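# Close a mailer box lid and lock its front tabs

## Task

Shut the mailer box lid so all flaps end up inside the walls and the front flap's locking tabs catch beneath the front wall's ledge; the box must stay near its original spot, unrotated, with no other table object in contact, and the closure must hold without the robot.

## Robot and tools

Robot: one arm with six joints (waist, shoulder, elbow, wrist pitch, wrist yaw, wrist roll) and a two-finger parallel gripper. The fingers extend along the gripper's +x axis and close along its y axis. The reported hand point sits between the finger pads, roughly 3 to 4 cm behind the tips. Joint ranges in rad: waist -3.054 to 3.054, shoulder 0 to 3.142, elbow 0 to 2.356, wrist pitch and wrist yaw -1.571 to 1.571, wrist roll -3.142 to 3.142.

Frame: every position and orientation is in the scene frame. Its origin is on the table surface under the arm base, +z is up, and +y points left when facing along +x. The base itself may be slightly tilted. Positions are in metres and orientations are quaternions written w first (qw, qx, qy, qz).

The row: every motion command uses one 8-number row in this order: x, y, z, qw, qx, qy, qz, opening. The first seven form an absolute gripper pose in the scene frame, not an offset. Opening runs from -1 to 1: +1 is fully open (0.088 m), empty fingers touch near -0.80, and values below that close no further. Fully open to closed takes at least about 0.5 s. To grip something, command roughly 0.07 below the grip_measured reading; a smaller gap grips more gently. Parts thinner than about 3 mm get proportionally less squeeze.

execute_actions(actions): a list of actions run in sequence. Each action is a table of 1 to 15 rows, each row lasting one control step of 1/30 s; with fewer than 15 rows the final row repeats until 15 steps are used, so one action is 0.5 s. An empty list only reports state and images. At each step the commanded pose is limited to 70 mm and 16 degrees away from the measured pose, and afterwards the arm continues only as far as that limited pose, so distant targets need further actions. A target over 0.6 m from the gripper's starting position along any gripper axis gets the action rejected; if the first action fails this, or any action is malformed, nothing runs. Repeat the desired quaternion in every row rather than copying a reported one, which may have drifted.

move(target, speed, blocking): drives the gripper on a straight line toward one absolute row (same 8-number layout). speed is m/s from 0.002 to 0.5 (default 0.25); rotation is capped at twice that in rad/s. Paths last 0.5 to 10 s and are cut off at 10 s. The opening value is applied at the start. It does not avoid obstacles, and the real hand can lag, deviate or overshoot the speed, notably near full reach. Faster moves and targets set deeper past a contact hit and press harder. The extra line 'move:' reports the ending (done, off_target, moving, held, fault) and limits (paced = pose was clipped; held = a check stopped some steps, after which the arm may move fast). With blocking=false the result comes after 0.5 s while motion continues; other moves and execute_actions are rejected until its end is seen, so use wait or stop.

wait(seconds): 0 to 10 s, holds the last command; a running move continues and the wait ends early when it finishes. stop(): brakes a running move (needs some stopping room; fingers keep moving). zoom_image(camera, region): enlarged crop of cam_head_left, cam_head_right, cam_high, cam_low or cam_wrist, region [x0, y0, x1, y1] in pixels, at most 504 by 504; images are 672x504. show_instructions(): shows the reference pages. finished_scene(scene): ends scene number scene (1 or 2) permanently; the box must already be closed and stay closed.

Results: the state line has end_effector_position, end_effector_quat_wxyz and velocities; the printed position may be off, more at long reach. 'Hand target' is where the controller is currently heading. Joint positions and velocities follow the joint order above plus finger gap in m. grip_measured is the finger opening on the command scale (may be offset by about 1 mm; reads narrower by up to 0.061 when squeezing hard). grip_effort_n is the motor effort in N (negative closes), capped near 83 N, not a pad force. External joint torques estimate outside loads (including friction and held weight). Step readings list positions at some steps; HELD means a step was restrained. 'pose unreachable' means the clearance check (which counts the base mount) altered or blocked the command.

Cautions: friction can leave the hand short or slightly tilted, and tiny moves may not happen, so check position and orientation after each move. Exceeding joint load limits (Nm: waist 17, shoulder 21.1, elbow 21, wrist pitch 5.55, wrist yaw 5.53, wrist roll 5.19, held weight included) causes a 10 s torque-fault stop. Sustained loading heats motors: a MOTOR HOT warning appears from 50 °C, and at 95 °C the arm is held, possibly losing power. A held part may occasionally be tugged briefly. Avoid dropping, slamming, hard hits or heavy pushes, and never let anything leave the table. Move gently and smoothly with little effort.

Each tool is called by a JSON object that holds its "api" and its "payload", one argument or row to a line.

Reference images:

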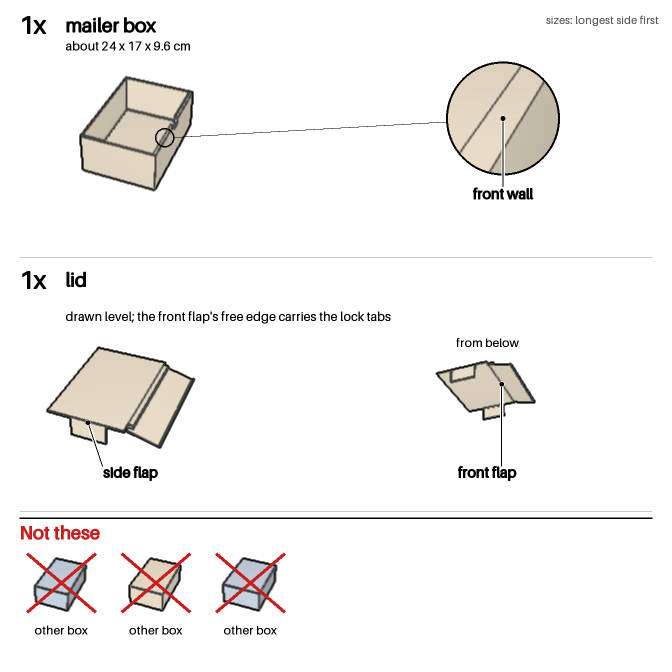

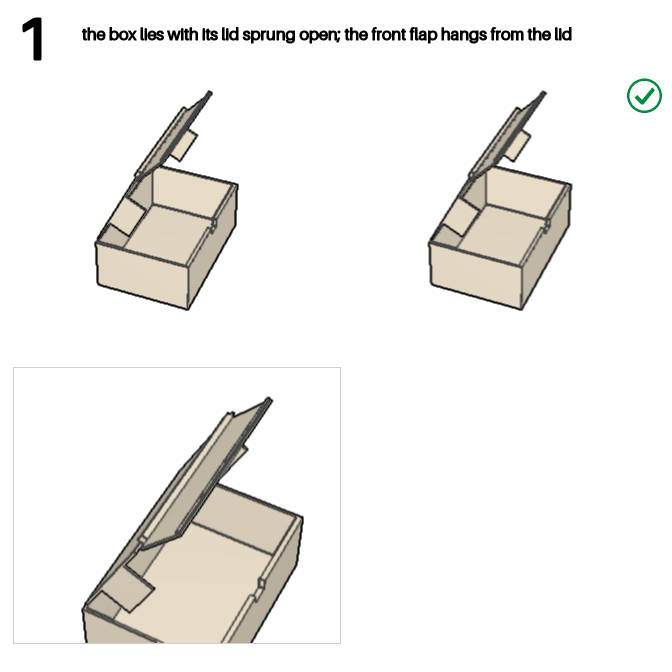

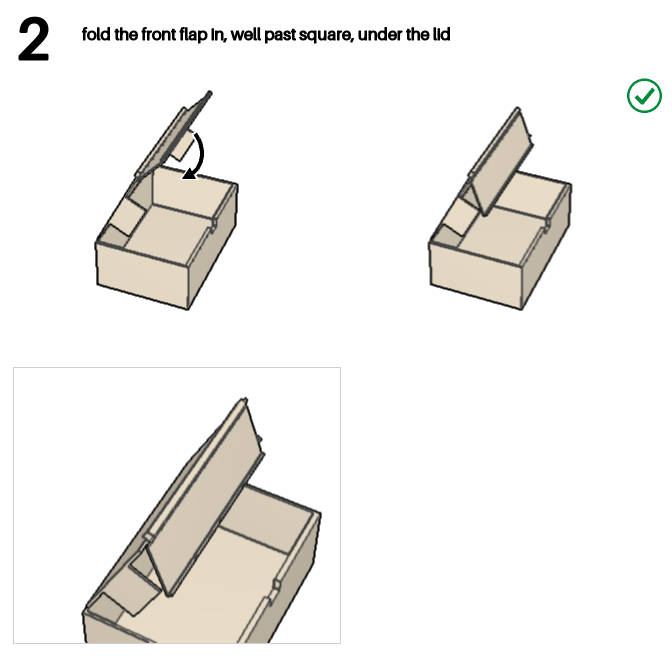

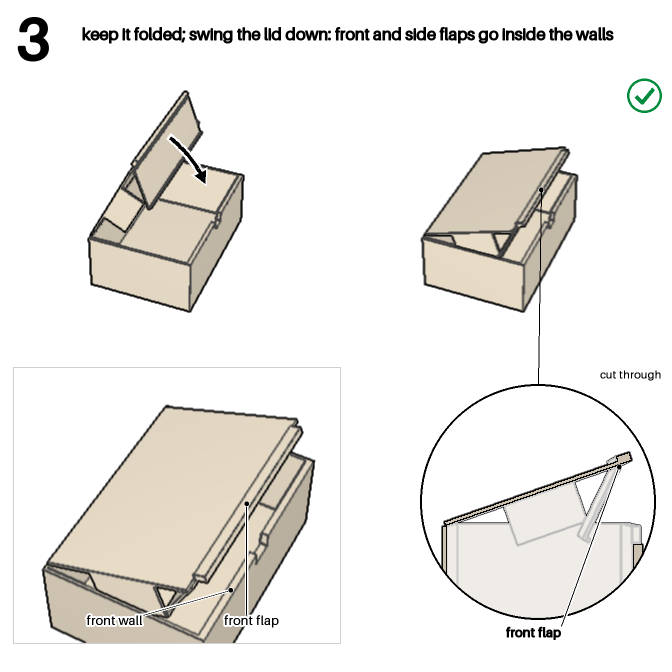

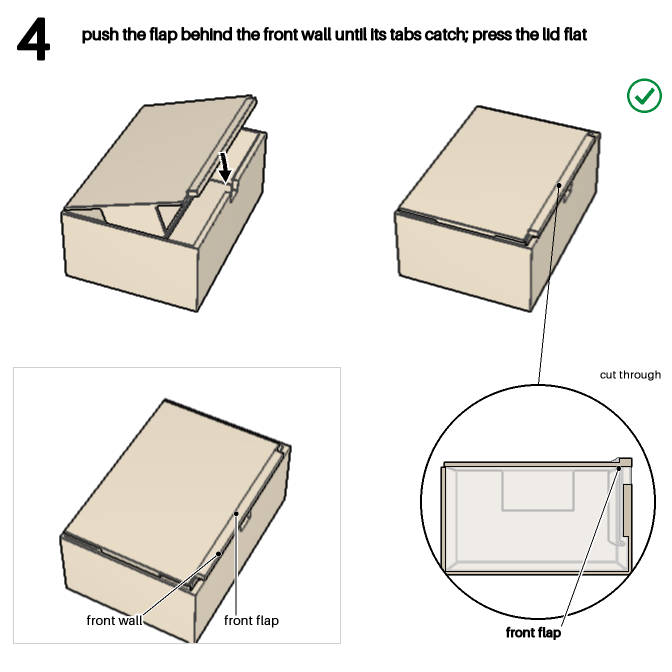

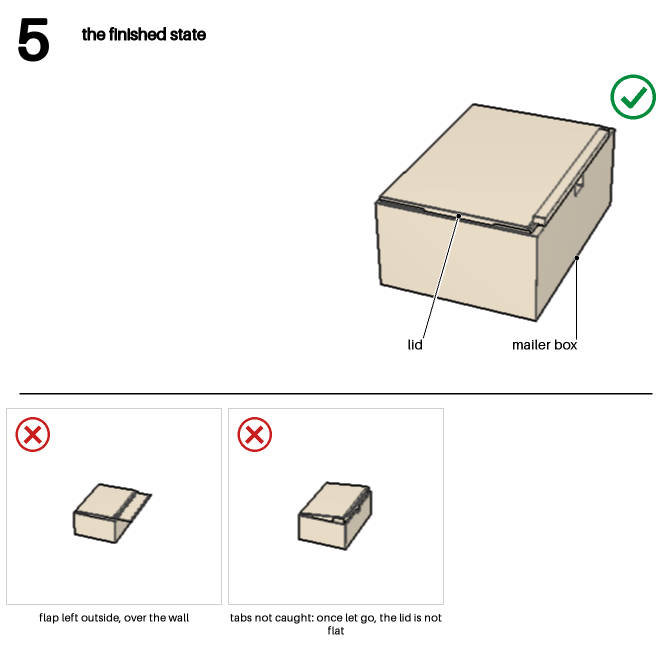

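## Session

{"api": "execute_actions", "payload": {
  "actions": []
}}

Scene clock: 0.00 s.
end_effector_position=(+0.4053, -0.1897, +0.2418) grip_measured=+0.133 grip_effort_n=n/a end_effector_quat_wxyz=(+0.899, +0.413, +0.142, +0.008) end_effector_velocity=(-0.000, -0.001, +0.001) end_effector_angular_velocity=(+0.007, -0.007, -0.004)
Joint positions: [-0.024  0.824  0.667  0.25  -0.011 -0.022  0.046]
Joint velocities: [-0.002 -0.002 -0.002  0.007 -0.007  0.007 -0.   ]
Joint torques (N m, as the arm reports them, + toward a larger angle): no reading
External joint torques (N m, as the arm's controller estimates them; a push from outside toward a larger angle lowers the number): no reading
Motor temperatures (°C, as the motors report them): [26 25 27 26 24 26]
Heat: hottest elbow 27 °C (+0.0 °C/min).
Hand target: +0.405, -0.190, +0.242; +0.899, +0.413, +0.142, +0.008

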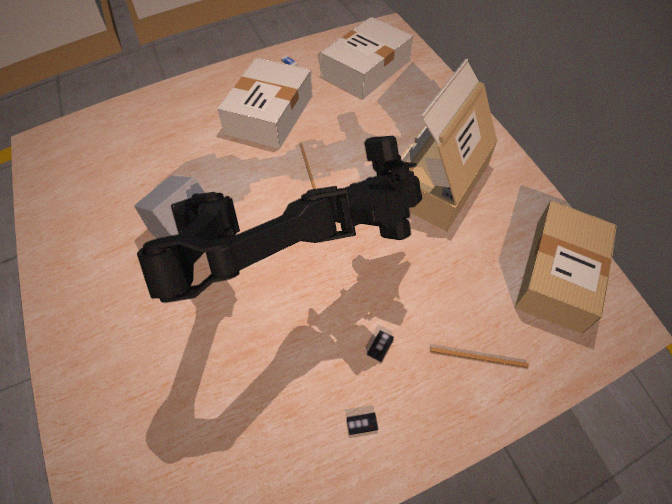

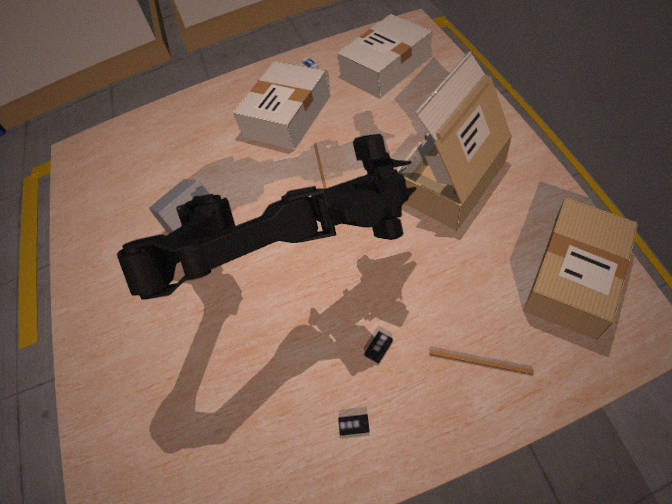

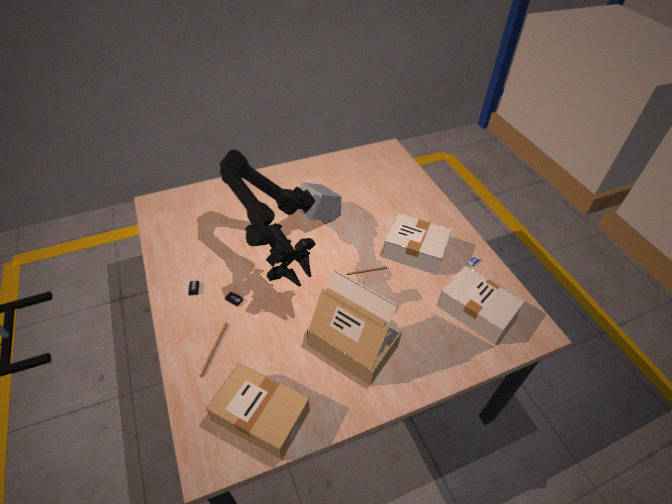

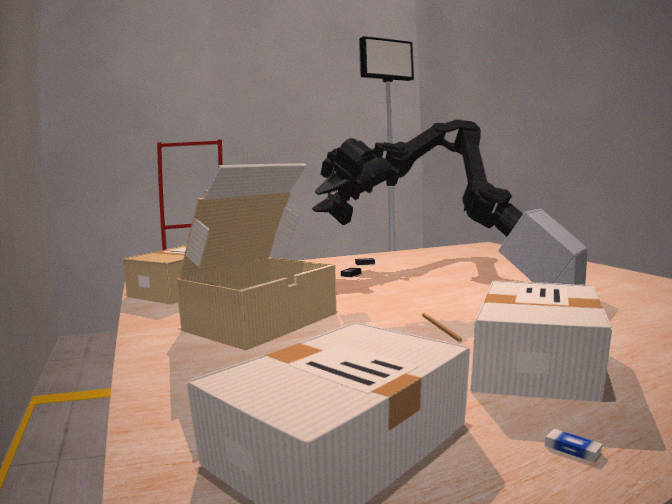

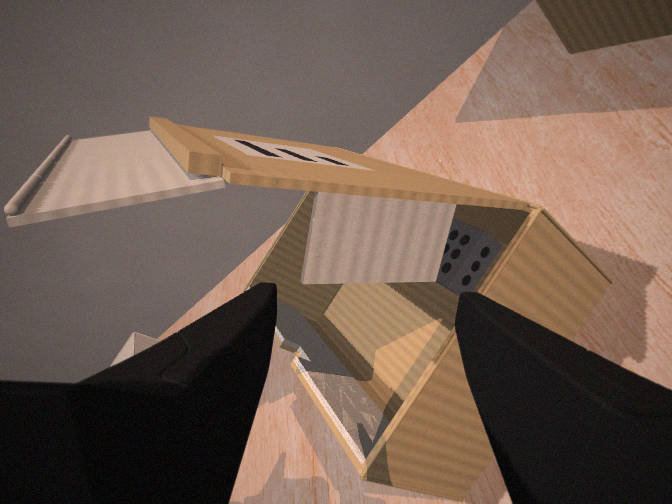

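{"api": "move", "payload": {
  "target": [0.36,-0.08,0.38,0.847,-0.422,0.292,0.145,1],
  "speed": 0.35
}}

Scene clock: 24.60 s.
end_effector_position=(+0.3602, -0.0802, +0.3787) grip_measured=+0.996 grip_effort_n=17.4 end_effector_quat_wxyz=(+0.849, -0.424, +0.283, +0.141) end_effector_velocity=(-0.001, +0.004, -0.000) end_effector_angular_velocity=(-0.018, +0.031, +0.047)
Joint positions: [ 1.106  1.287  1.122 -0.571  1.471 -1.03   0.088]
Joint velocities: [ 0.002  0.081  0.139 -0.418 -0.022  0.315 -0.   ]
Joint torques (N m, as the arm reports them, + toward a larger angle): [3.73 1.84 5.42 0.8  0.16 0.2 ]
External joint torques (N m, as the arm's controller estimates them; a push from outside toward a larger angle lowers the number): [ 0.26  0.41  1.52 -0.19  0.18  0.15]
Motor temperatures (°C, as the motors report them): [27 26 28 27 25 26]
Heat: hottest elbow 28 °C (+2.4 °C/min).
Hand target: +0.361, -0.080, +0.380; +0.848, -0.424, +0.285, +0.140
Off the commanded pose: 0.001 m, 1 deg.
move: done

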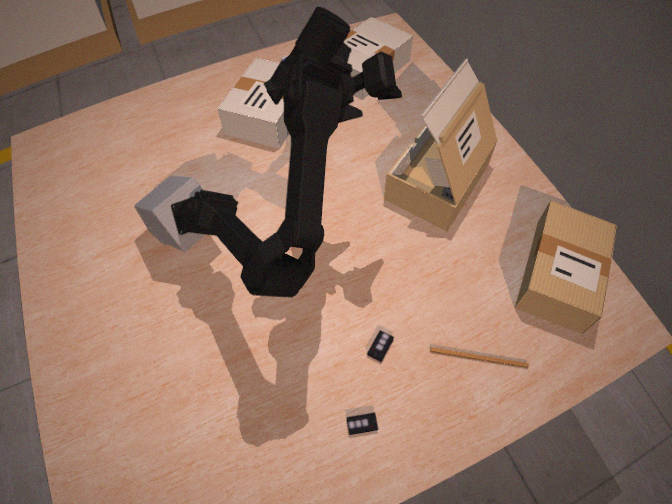

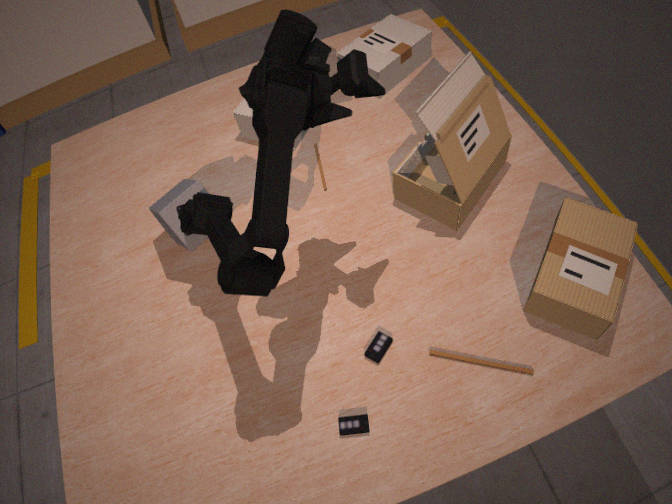

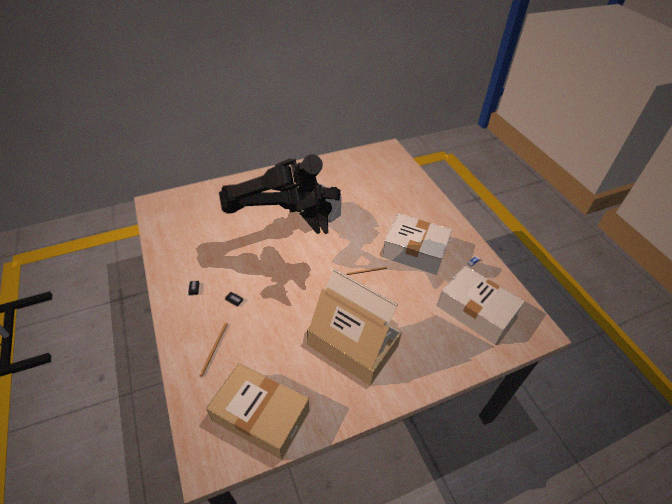

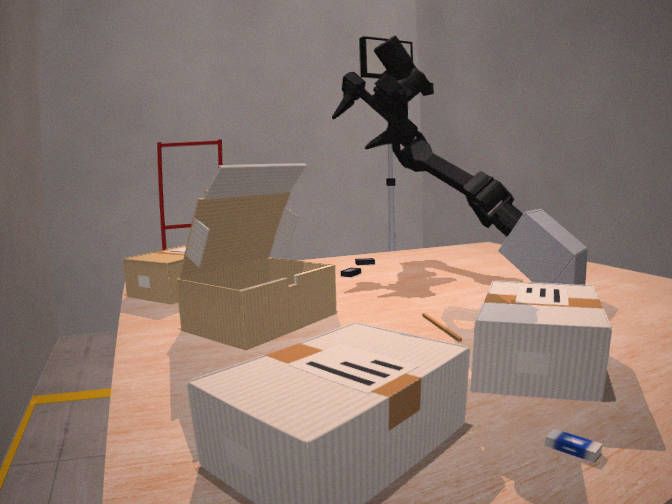

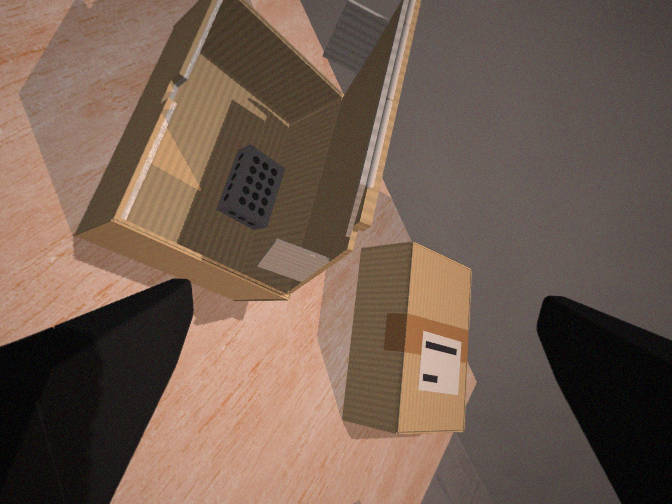

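{"api": "move", "payload": {
  "target": [0.44,-0.14,0.37,0.864,-0.219,0.325,0.317,1]
}}

Scene clock: 35.10 s.
end_effector_position=(+0.4389, -0.1398, +0.3701) grip_measured=+0.996 grip_effort_n=17.0 end_effector_quat_wxyz=(+0.864, -0.221, +0.323, +0.316) end_effector_velocity=(-0.002, -0.004, -0.004) end_effector_angular_velocity=(-0.020, +0.016, +0.027)
Joint positions: [ 0.709  1.46   1.824 -1.149  0.794 -0.826  0.088]
Joint velocities: [-0.012  0.012  0.032 -0.051 -0.007 -0.007 -0.   ]
Joint torques (N m, as the arm reports them, + toward a larger angle): [ 4.29  0.27  4.03  0.81 -0.47  0.19]
External joint torques (N m, as the arm's controller estimates them; a push from outside toward a larger angle lowers the number): [-0.12  0.42  1.32 -0.17 -0.19  0.17]
Motor temperatures (°C, as the motors report them): [27 26 29 27 25 26]
Heat: hottest elbow 29 °C (+3.4 °C/min).
Hand target: +0.440, -0.140, +0.370; +0.864, -0.219, +0.324, +0.317
Off the commanded pose: 0.001 m, 0 deg.
move: done

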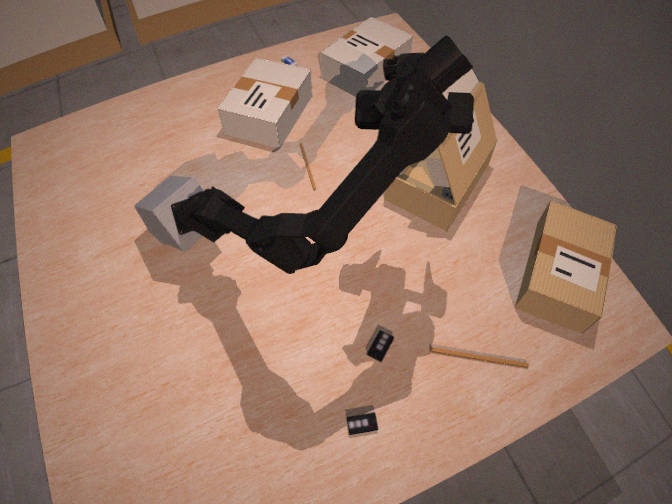

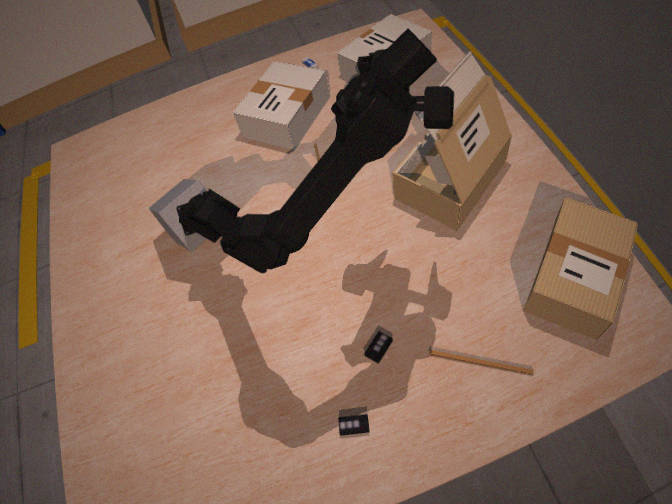

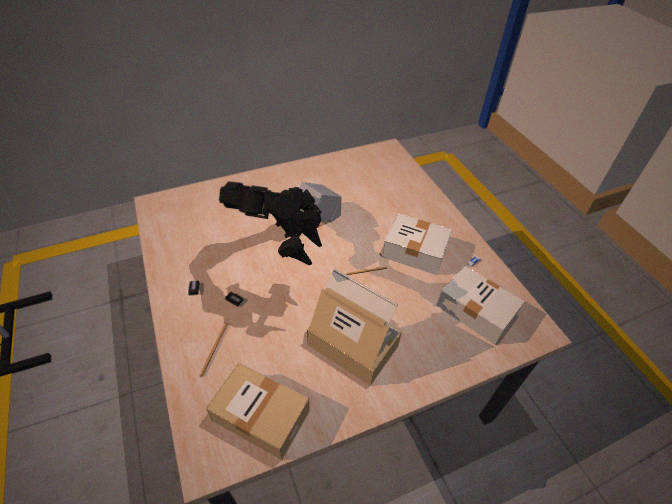

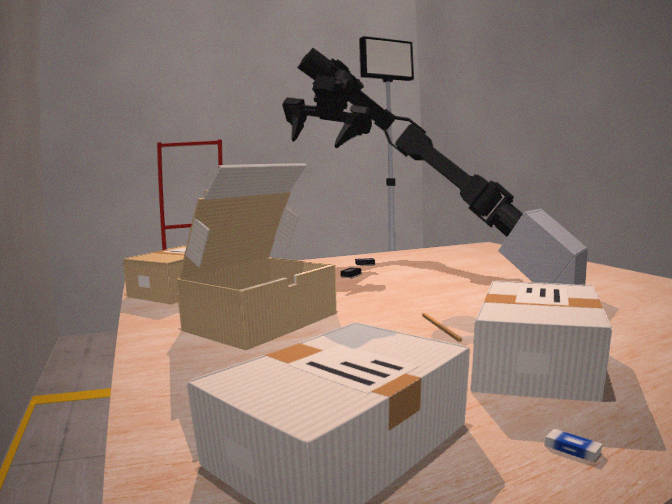

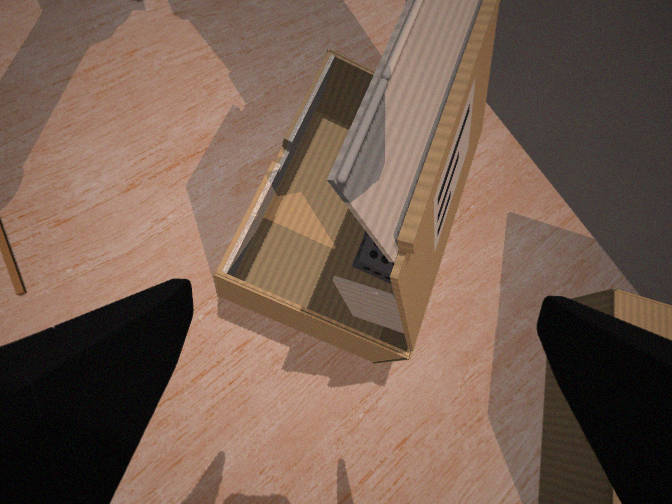

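{"api": "move", "payload": {
  "target": [0.48,-0.15,0.345,0.903,-0.166,0.355,0.178,0.5]
}}

Scene clock: 41.03 s.
end_effector_position=(+0.4803, -0.1492, +0.3473) grip_measured=+0.502 grip_effort_n=-10.9 end_effector_quat_wxyz=(+0.903, -0.163, +0.353, +0.181) end_effector_velocity=(+0.001, +0.002, -0.003) end_effector_angular_velocity=(+0.001, -0.002, -0.001)
Joint positions: [ 0.615  1.454  1.674 -0.759  0.898 -0.824  0.064]
Joint velocities: [-0.007 -0.002 -0.017  0.022 -0.007 -0.007  0.   ]
Joint torques (N m, as the arm reports them, + toward a larger angle): [ 4.82 -1.29  3.2   1.16 -0.1  -0.07]
External joint torques (N m, as the arm's controller estimates them; a push from outside toward a larger angle lowers the number): [-0.15 -0.09 -0.04  0.21  0.18 -0.09]
Motor temperatures (°C, as the motors report them): [28 26 29 27 25 26]
Heat: hottest elbow 29 °C (+2.9 °C/min).
Hand target: +0.480, -0.150, +0.345; +0.903, -0.166, +0.355, +0.178
Off the commanded pose: 0.002 m, 1 deg.
move: done

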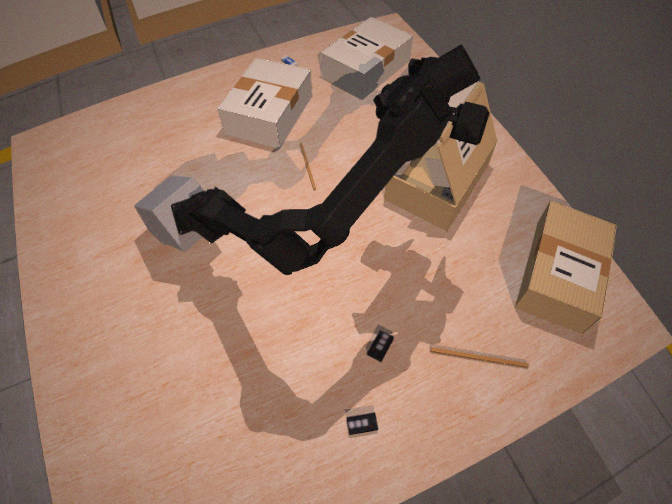

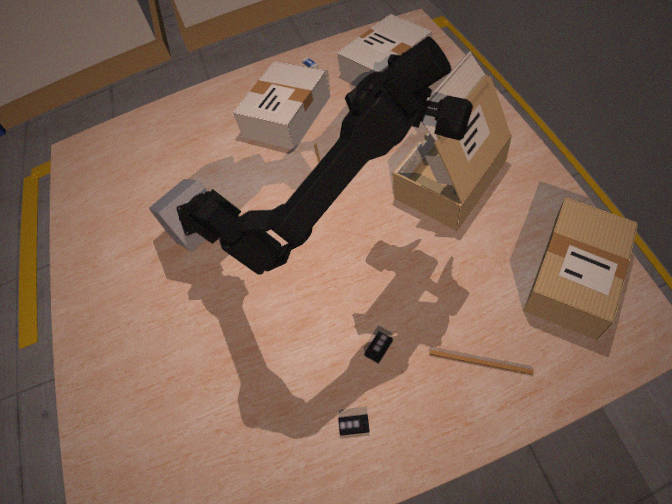

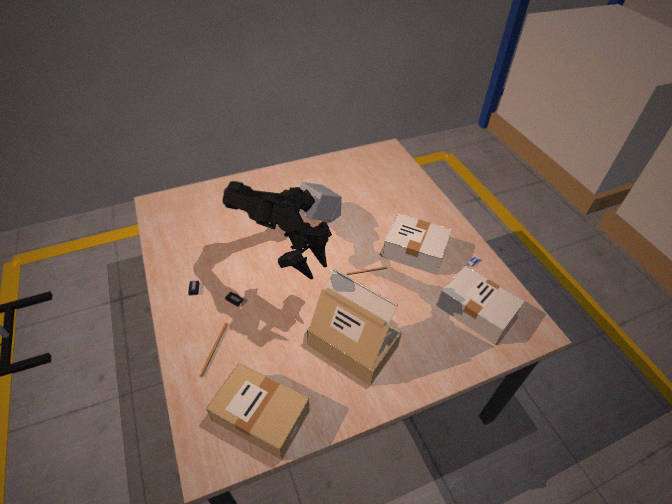

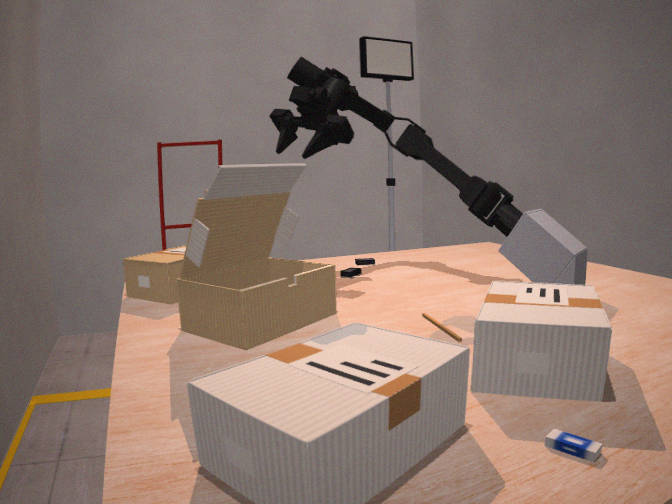

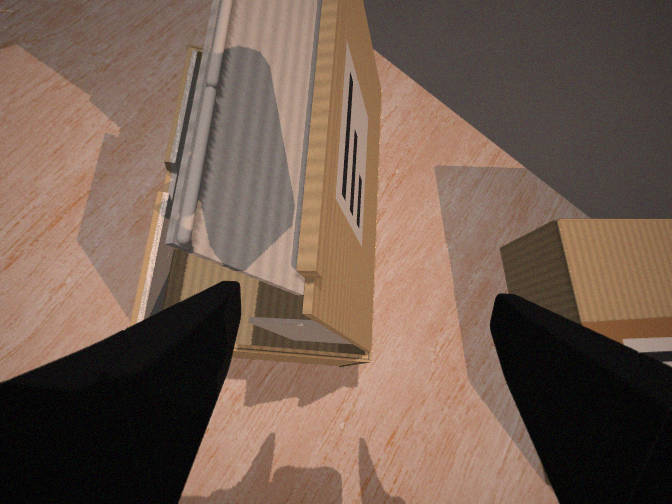

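{"api": "move", "payload": {
  "target": [0.532,-0.122,0.29,0.903,-0.166,0.355,0.178,0.5],
  "speed": 0.1
}}

{"api": "move", "payload": {
  "target": [0.535,-0.115,0.26,0.903,-0.166,0.355,0.178,0.7],
  "speed": 0.05
}}

Scene clock: 47.00 s.
end_effector_position=(+0.5308, -0.1262, +0.2938) grip_measured=+0.502 grip_effort_n=-10.5 end_effector_quat_wxyz=(+0.905, -0.163, +0.354, +0.174) end_effector_velocity=(+0.002, -0.001, -0.004) end_effector_angular_velocity=(-0.003, +0.003, +0.000)
Joint positions: [ 0.442  1.565  1.617 -0.489  0.755 -0.946  0.064]
Joint velocities: [-0.012  0.002 -0.002  0.007 -0.007 -0.007  0.   ]
Joint torques (N m, as the arm reports them, + toward a larger angle): [ 6.04 -2.07  4.04  1.12 -0.47 -0.09]
External joint torques (N m, as the arm's controller estimates them; a push from outside toward a larger angle lowers the number): [-0.05  1.18  0.25  0.2  -0.13 -0.1 ]
Motor temperatures (°C, as the motors report them): [28 26 29 27 25 26]
Heat: hottest elbow 29 °C (+2.6 °C/min).
Hand target: +0.532, -0.122, +0.290; +0.903, -0.166, +0.355, +0.178
Off the commanded pose: 0.006 m, 1 deg.
move: done

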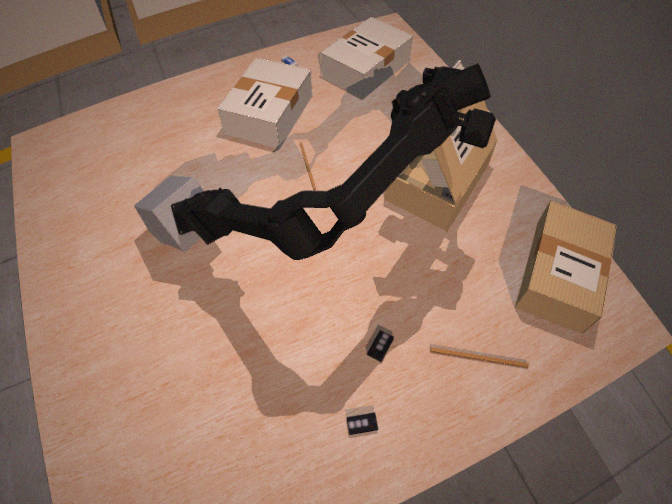

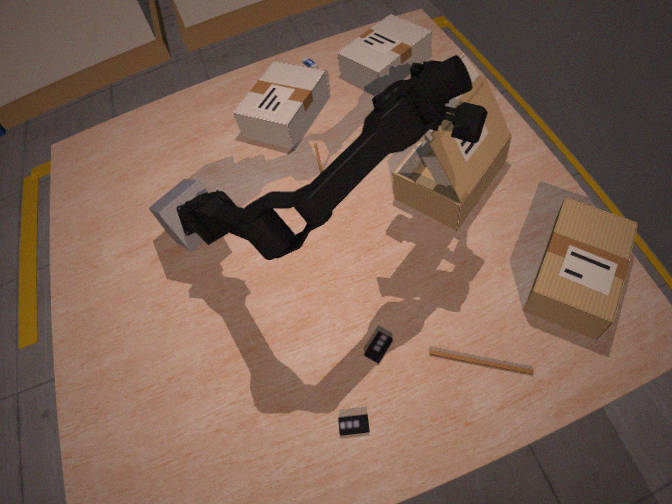

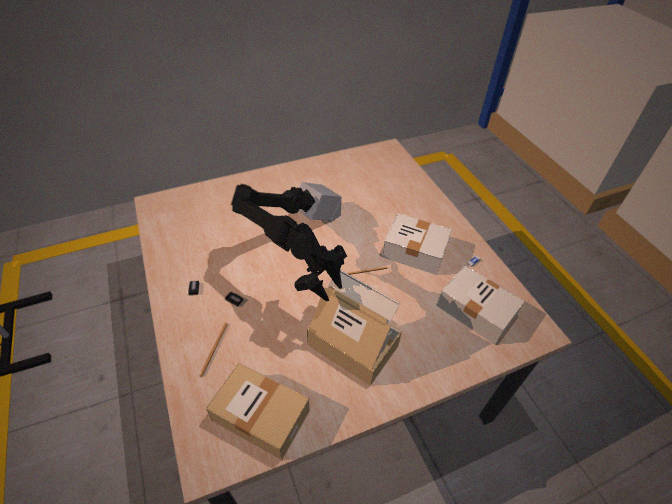

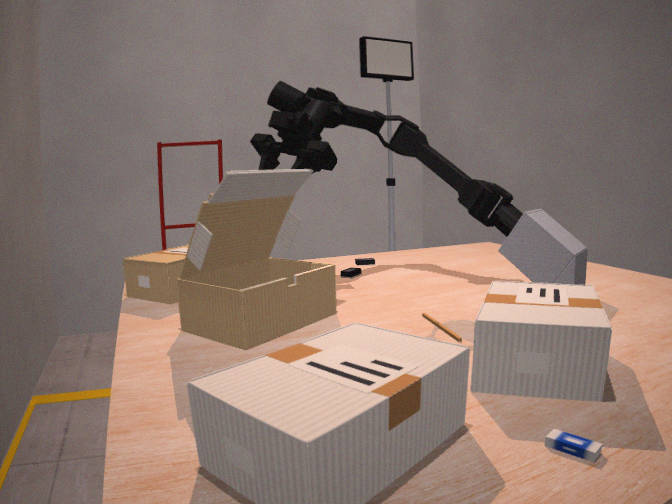

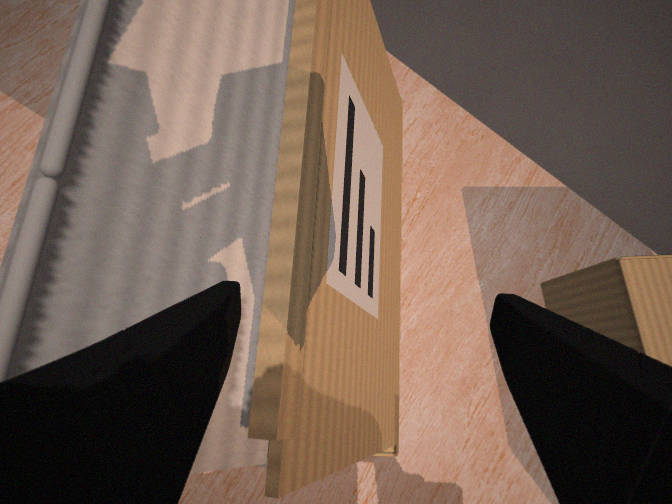

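Scene clock: 48.10 s.
end_effector_position=(+0.5349, -0.1155, +0.2664) grip_measured=+0.698 grip_effort_n=17.0 end_effector_quat_wxyz=(+0.905, -0.162, +0.350, +0.178) end_effector_velocity=(-0.001, +0.001, -0.004) end_effector_angular_velocity=(-0.013, -0.002, +0.017)
Joint positions: [ 0.382  1.565  1.522 -0.373  0.69  -0.982  0.073]
Joint velocities: [-0.007 -0.002 -0.012  0.007 -0.007 -0.022 -0.   ]
Joint torques (N m, as the arm reports them, + toward a larger angle): [ 5.55 -2.97  4.01  1.21 -0.36 -0.12]
External joint torques (N m, as the arm's controller estimates them; a push from outside toward a larger angle lowers the number): [-0.72  0.94 -0.03  0.28  0.01 -0.14]
Motor temperatures (°C, as the motors report them): [28 26 29 27 25 26]
Heat: hottest elbow 29 °C (+2.5 °C/min).
Hand target: +0.535, -0.115, +0.260; +0.903, -0.166, +0.355, +0.178
Off the commanded pose: 0.006 m, 1 deg.
move: done

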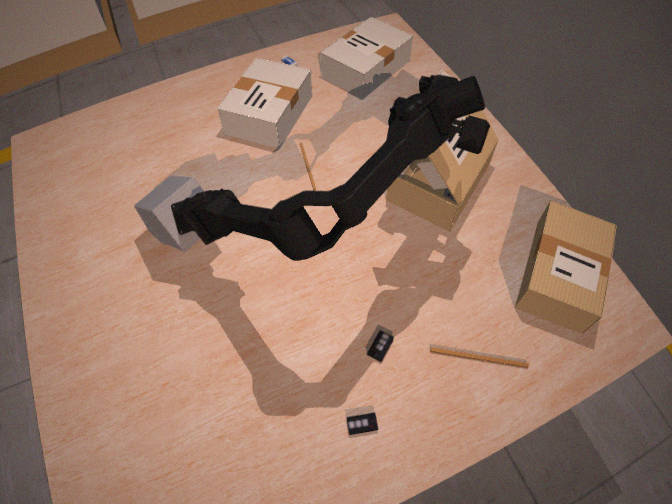

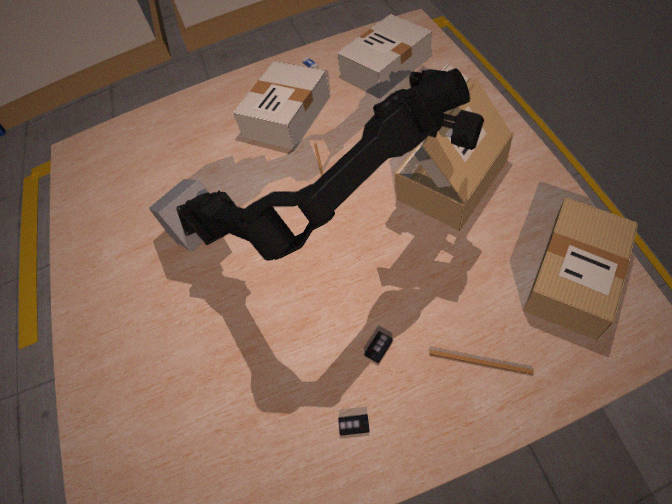

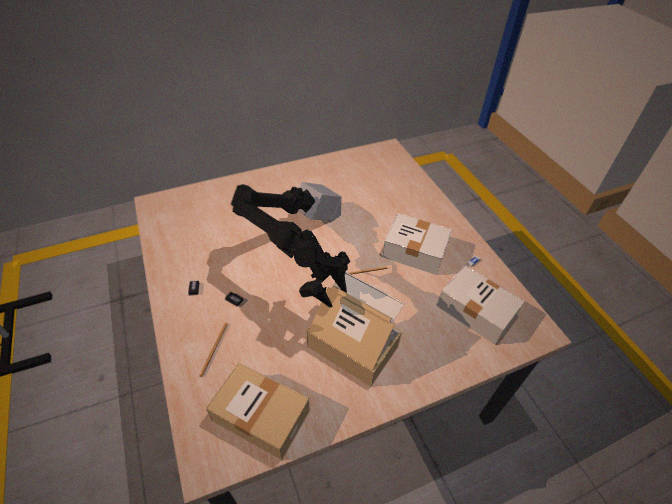

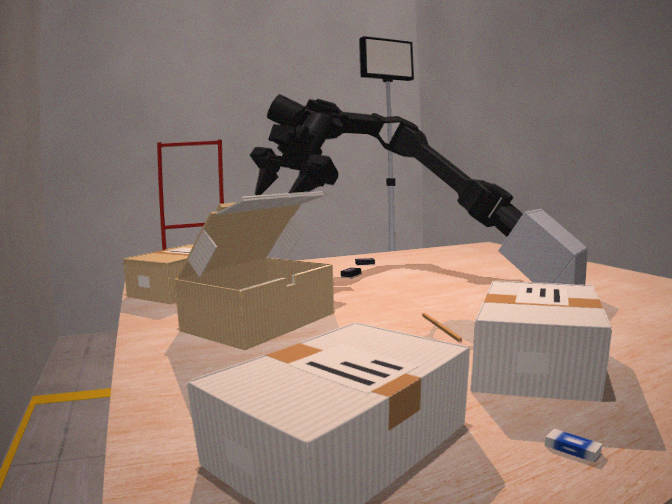

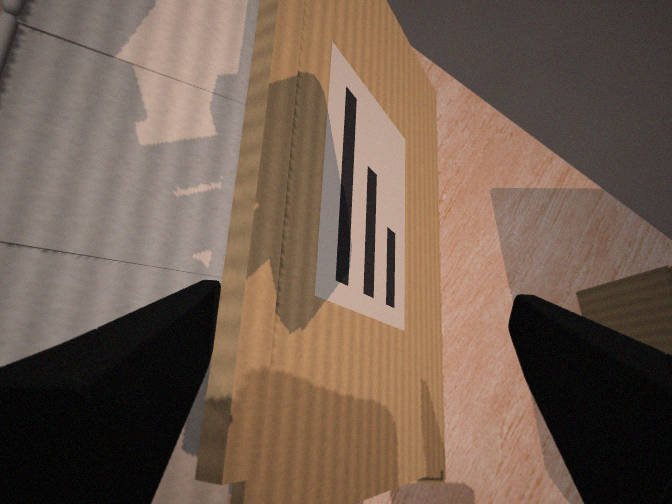

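{"api": "move", "payload": {
  "target": [0.515,-0.075,0.262,0.903,-0.166,0.355,0.178,0.8],
  "speed": 0.05
}}

Scene clock: 54.67 s.
end_effector_position=(+0.5170, -0.0750, +0.2626) grip_measured=+0.798 grip_effort_n=17.9 end_effector_quat_wxyz=(+0.903, -0.167, +0.353, +0.180) end_effector_velocity=(-0.001, +0.002, -0.001) end_effector_angular_velocity=(-0.007, -0.003, -0.003)
Joint positions: [ 0.452  1.564  1.379 -0.268  0.759 -0.945  0.078]
Joint velocities: [ 0.002 -0.002 -0.017  0.022  0.007 -0.007 -0.   ]
Joint torques (N m, as the arm reports them, + toward a larger angle): [ 6.71 -3.52  3.88  1.12 -0.16  0.17]
External joint torques (N m, as the arm's controller estimates them; a push from outside toward a larger angle lowers the number): [ 0.41  0.02 -0.23  0.19  0.16  0.15]
Motor temperatures (°C, as the motors report them): [29 26 29 28 25 26]
Heat: hottest waist 29 °C (+2.2 °C/min).
Hand target: +0.515, -0.075, +0.262; +0.903, -0.166, +0.355, +0.178
Off the commanded pose: 0.002 m, 0 deg.
move: done

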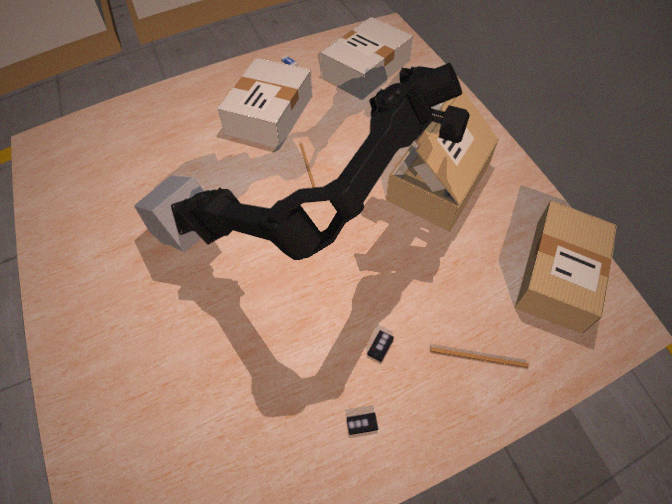

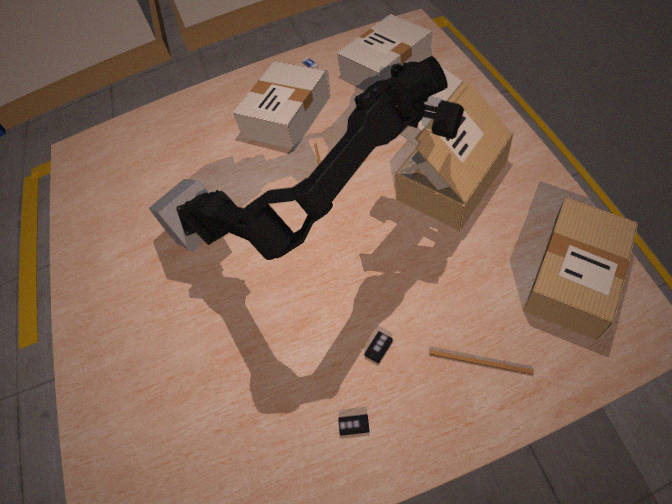

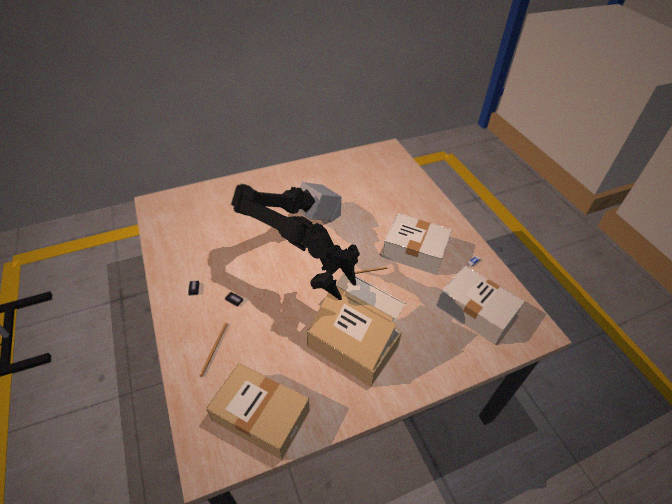

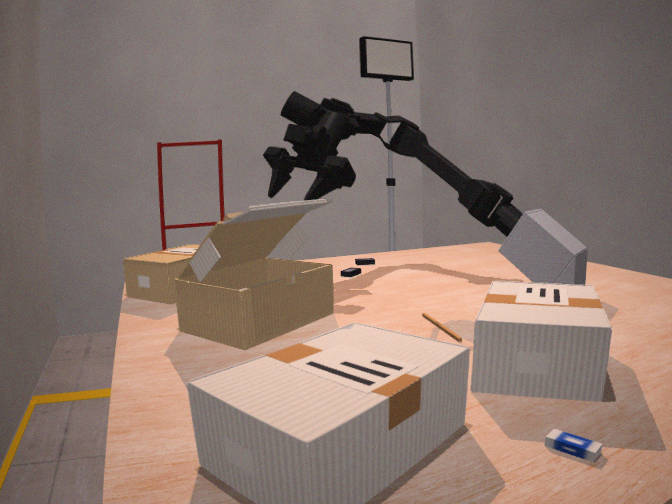

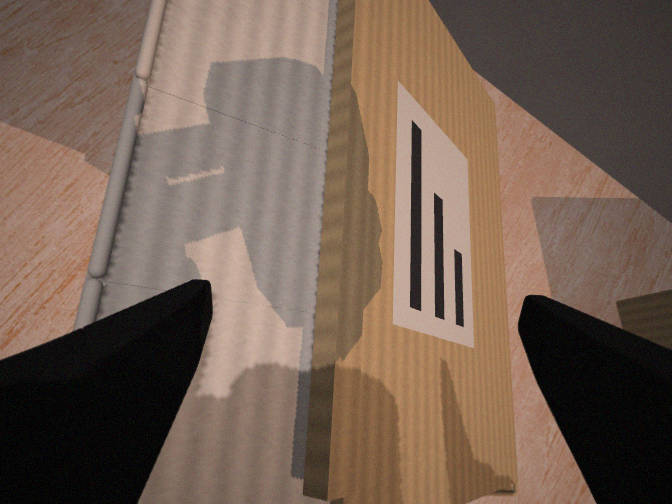

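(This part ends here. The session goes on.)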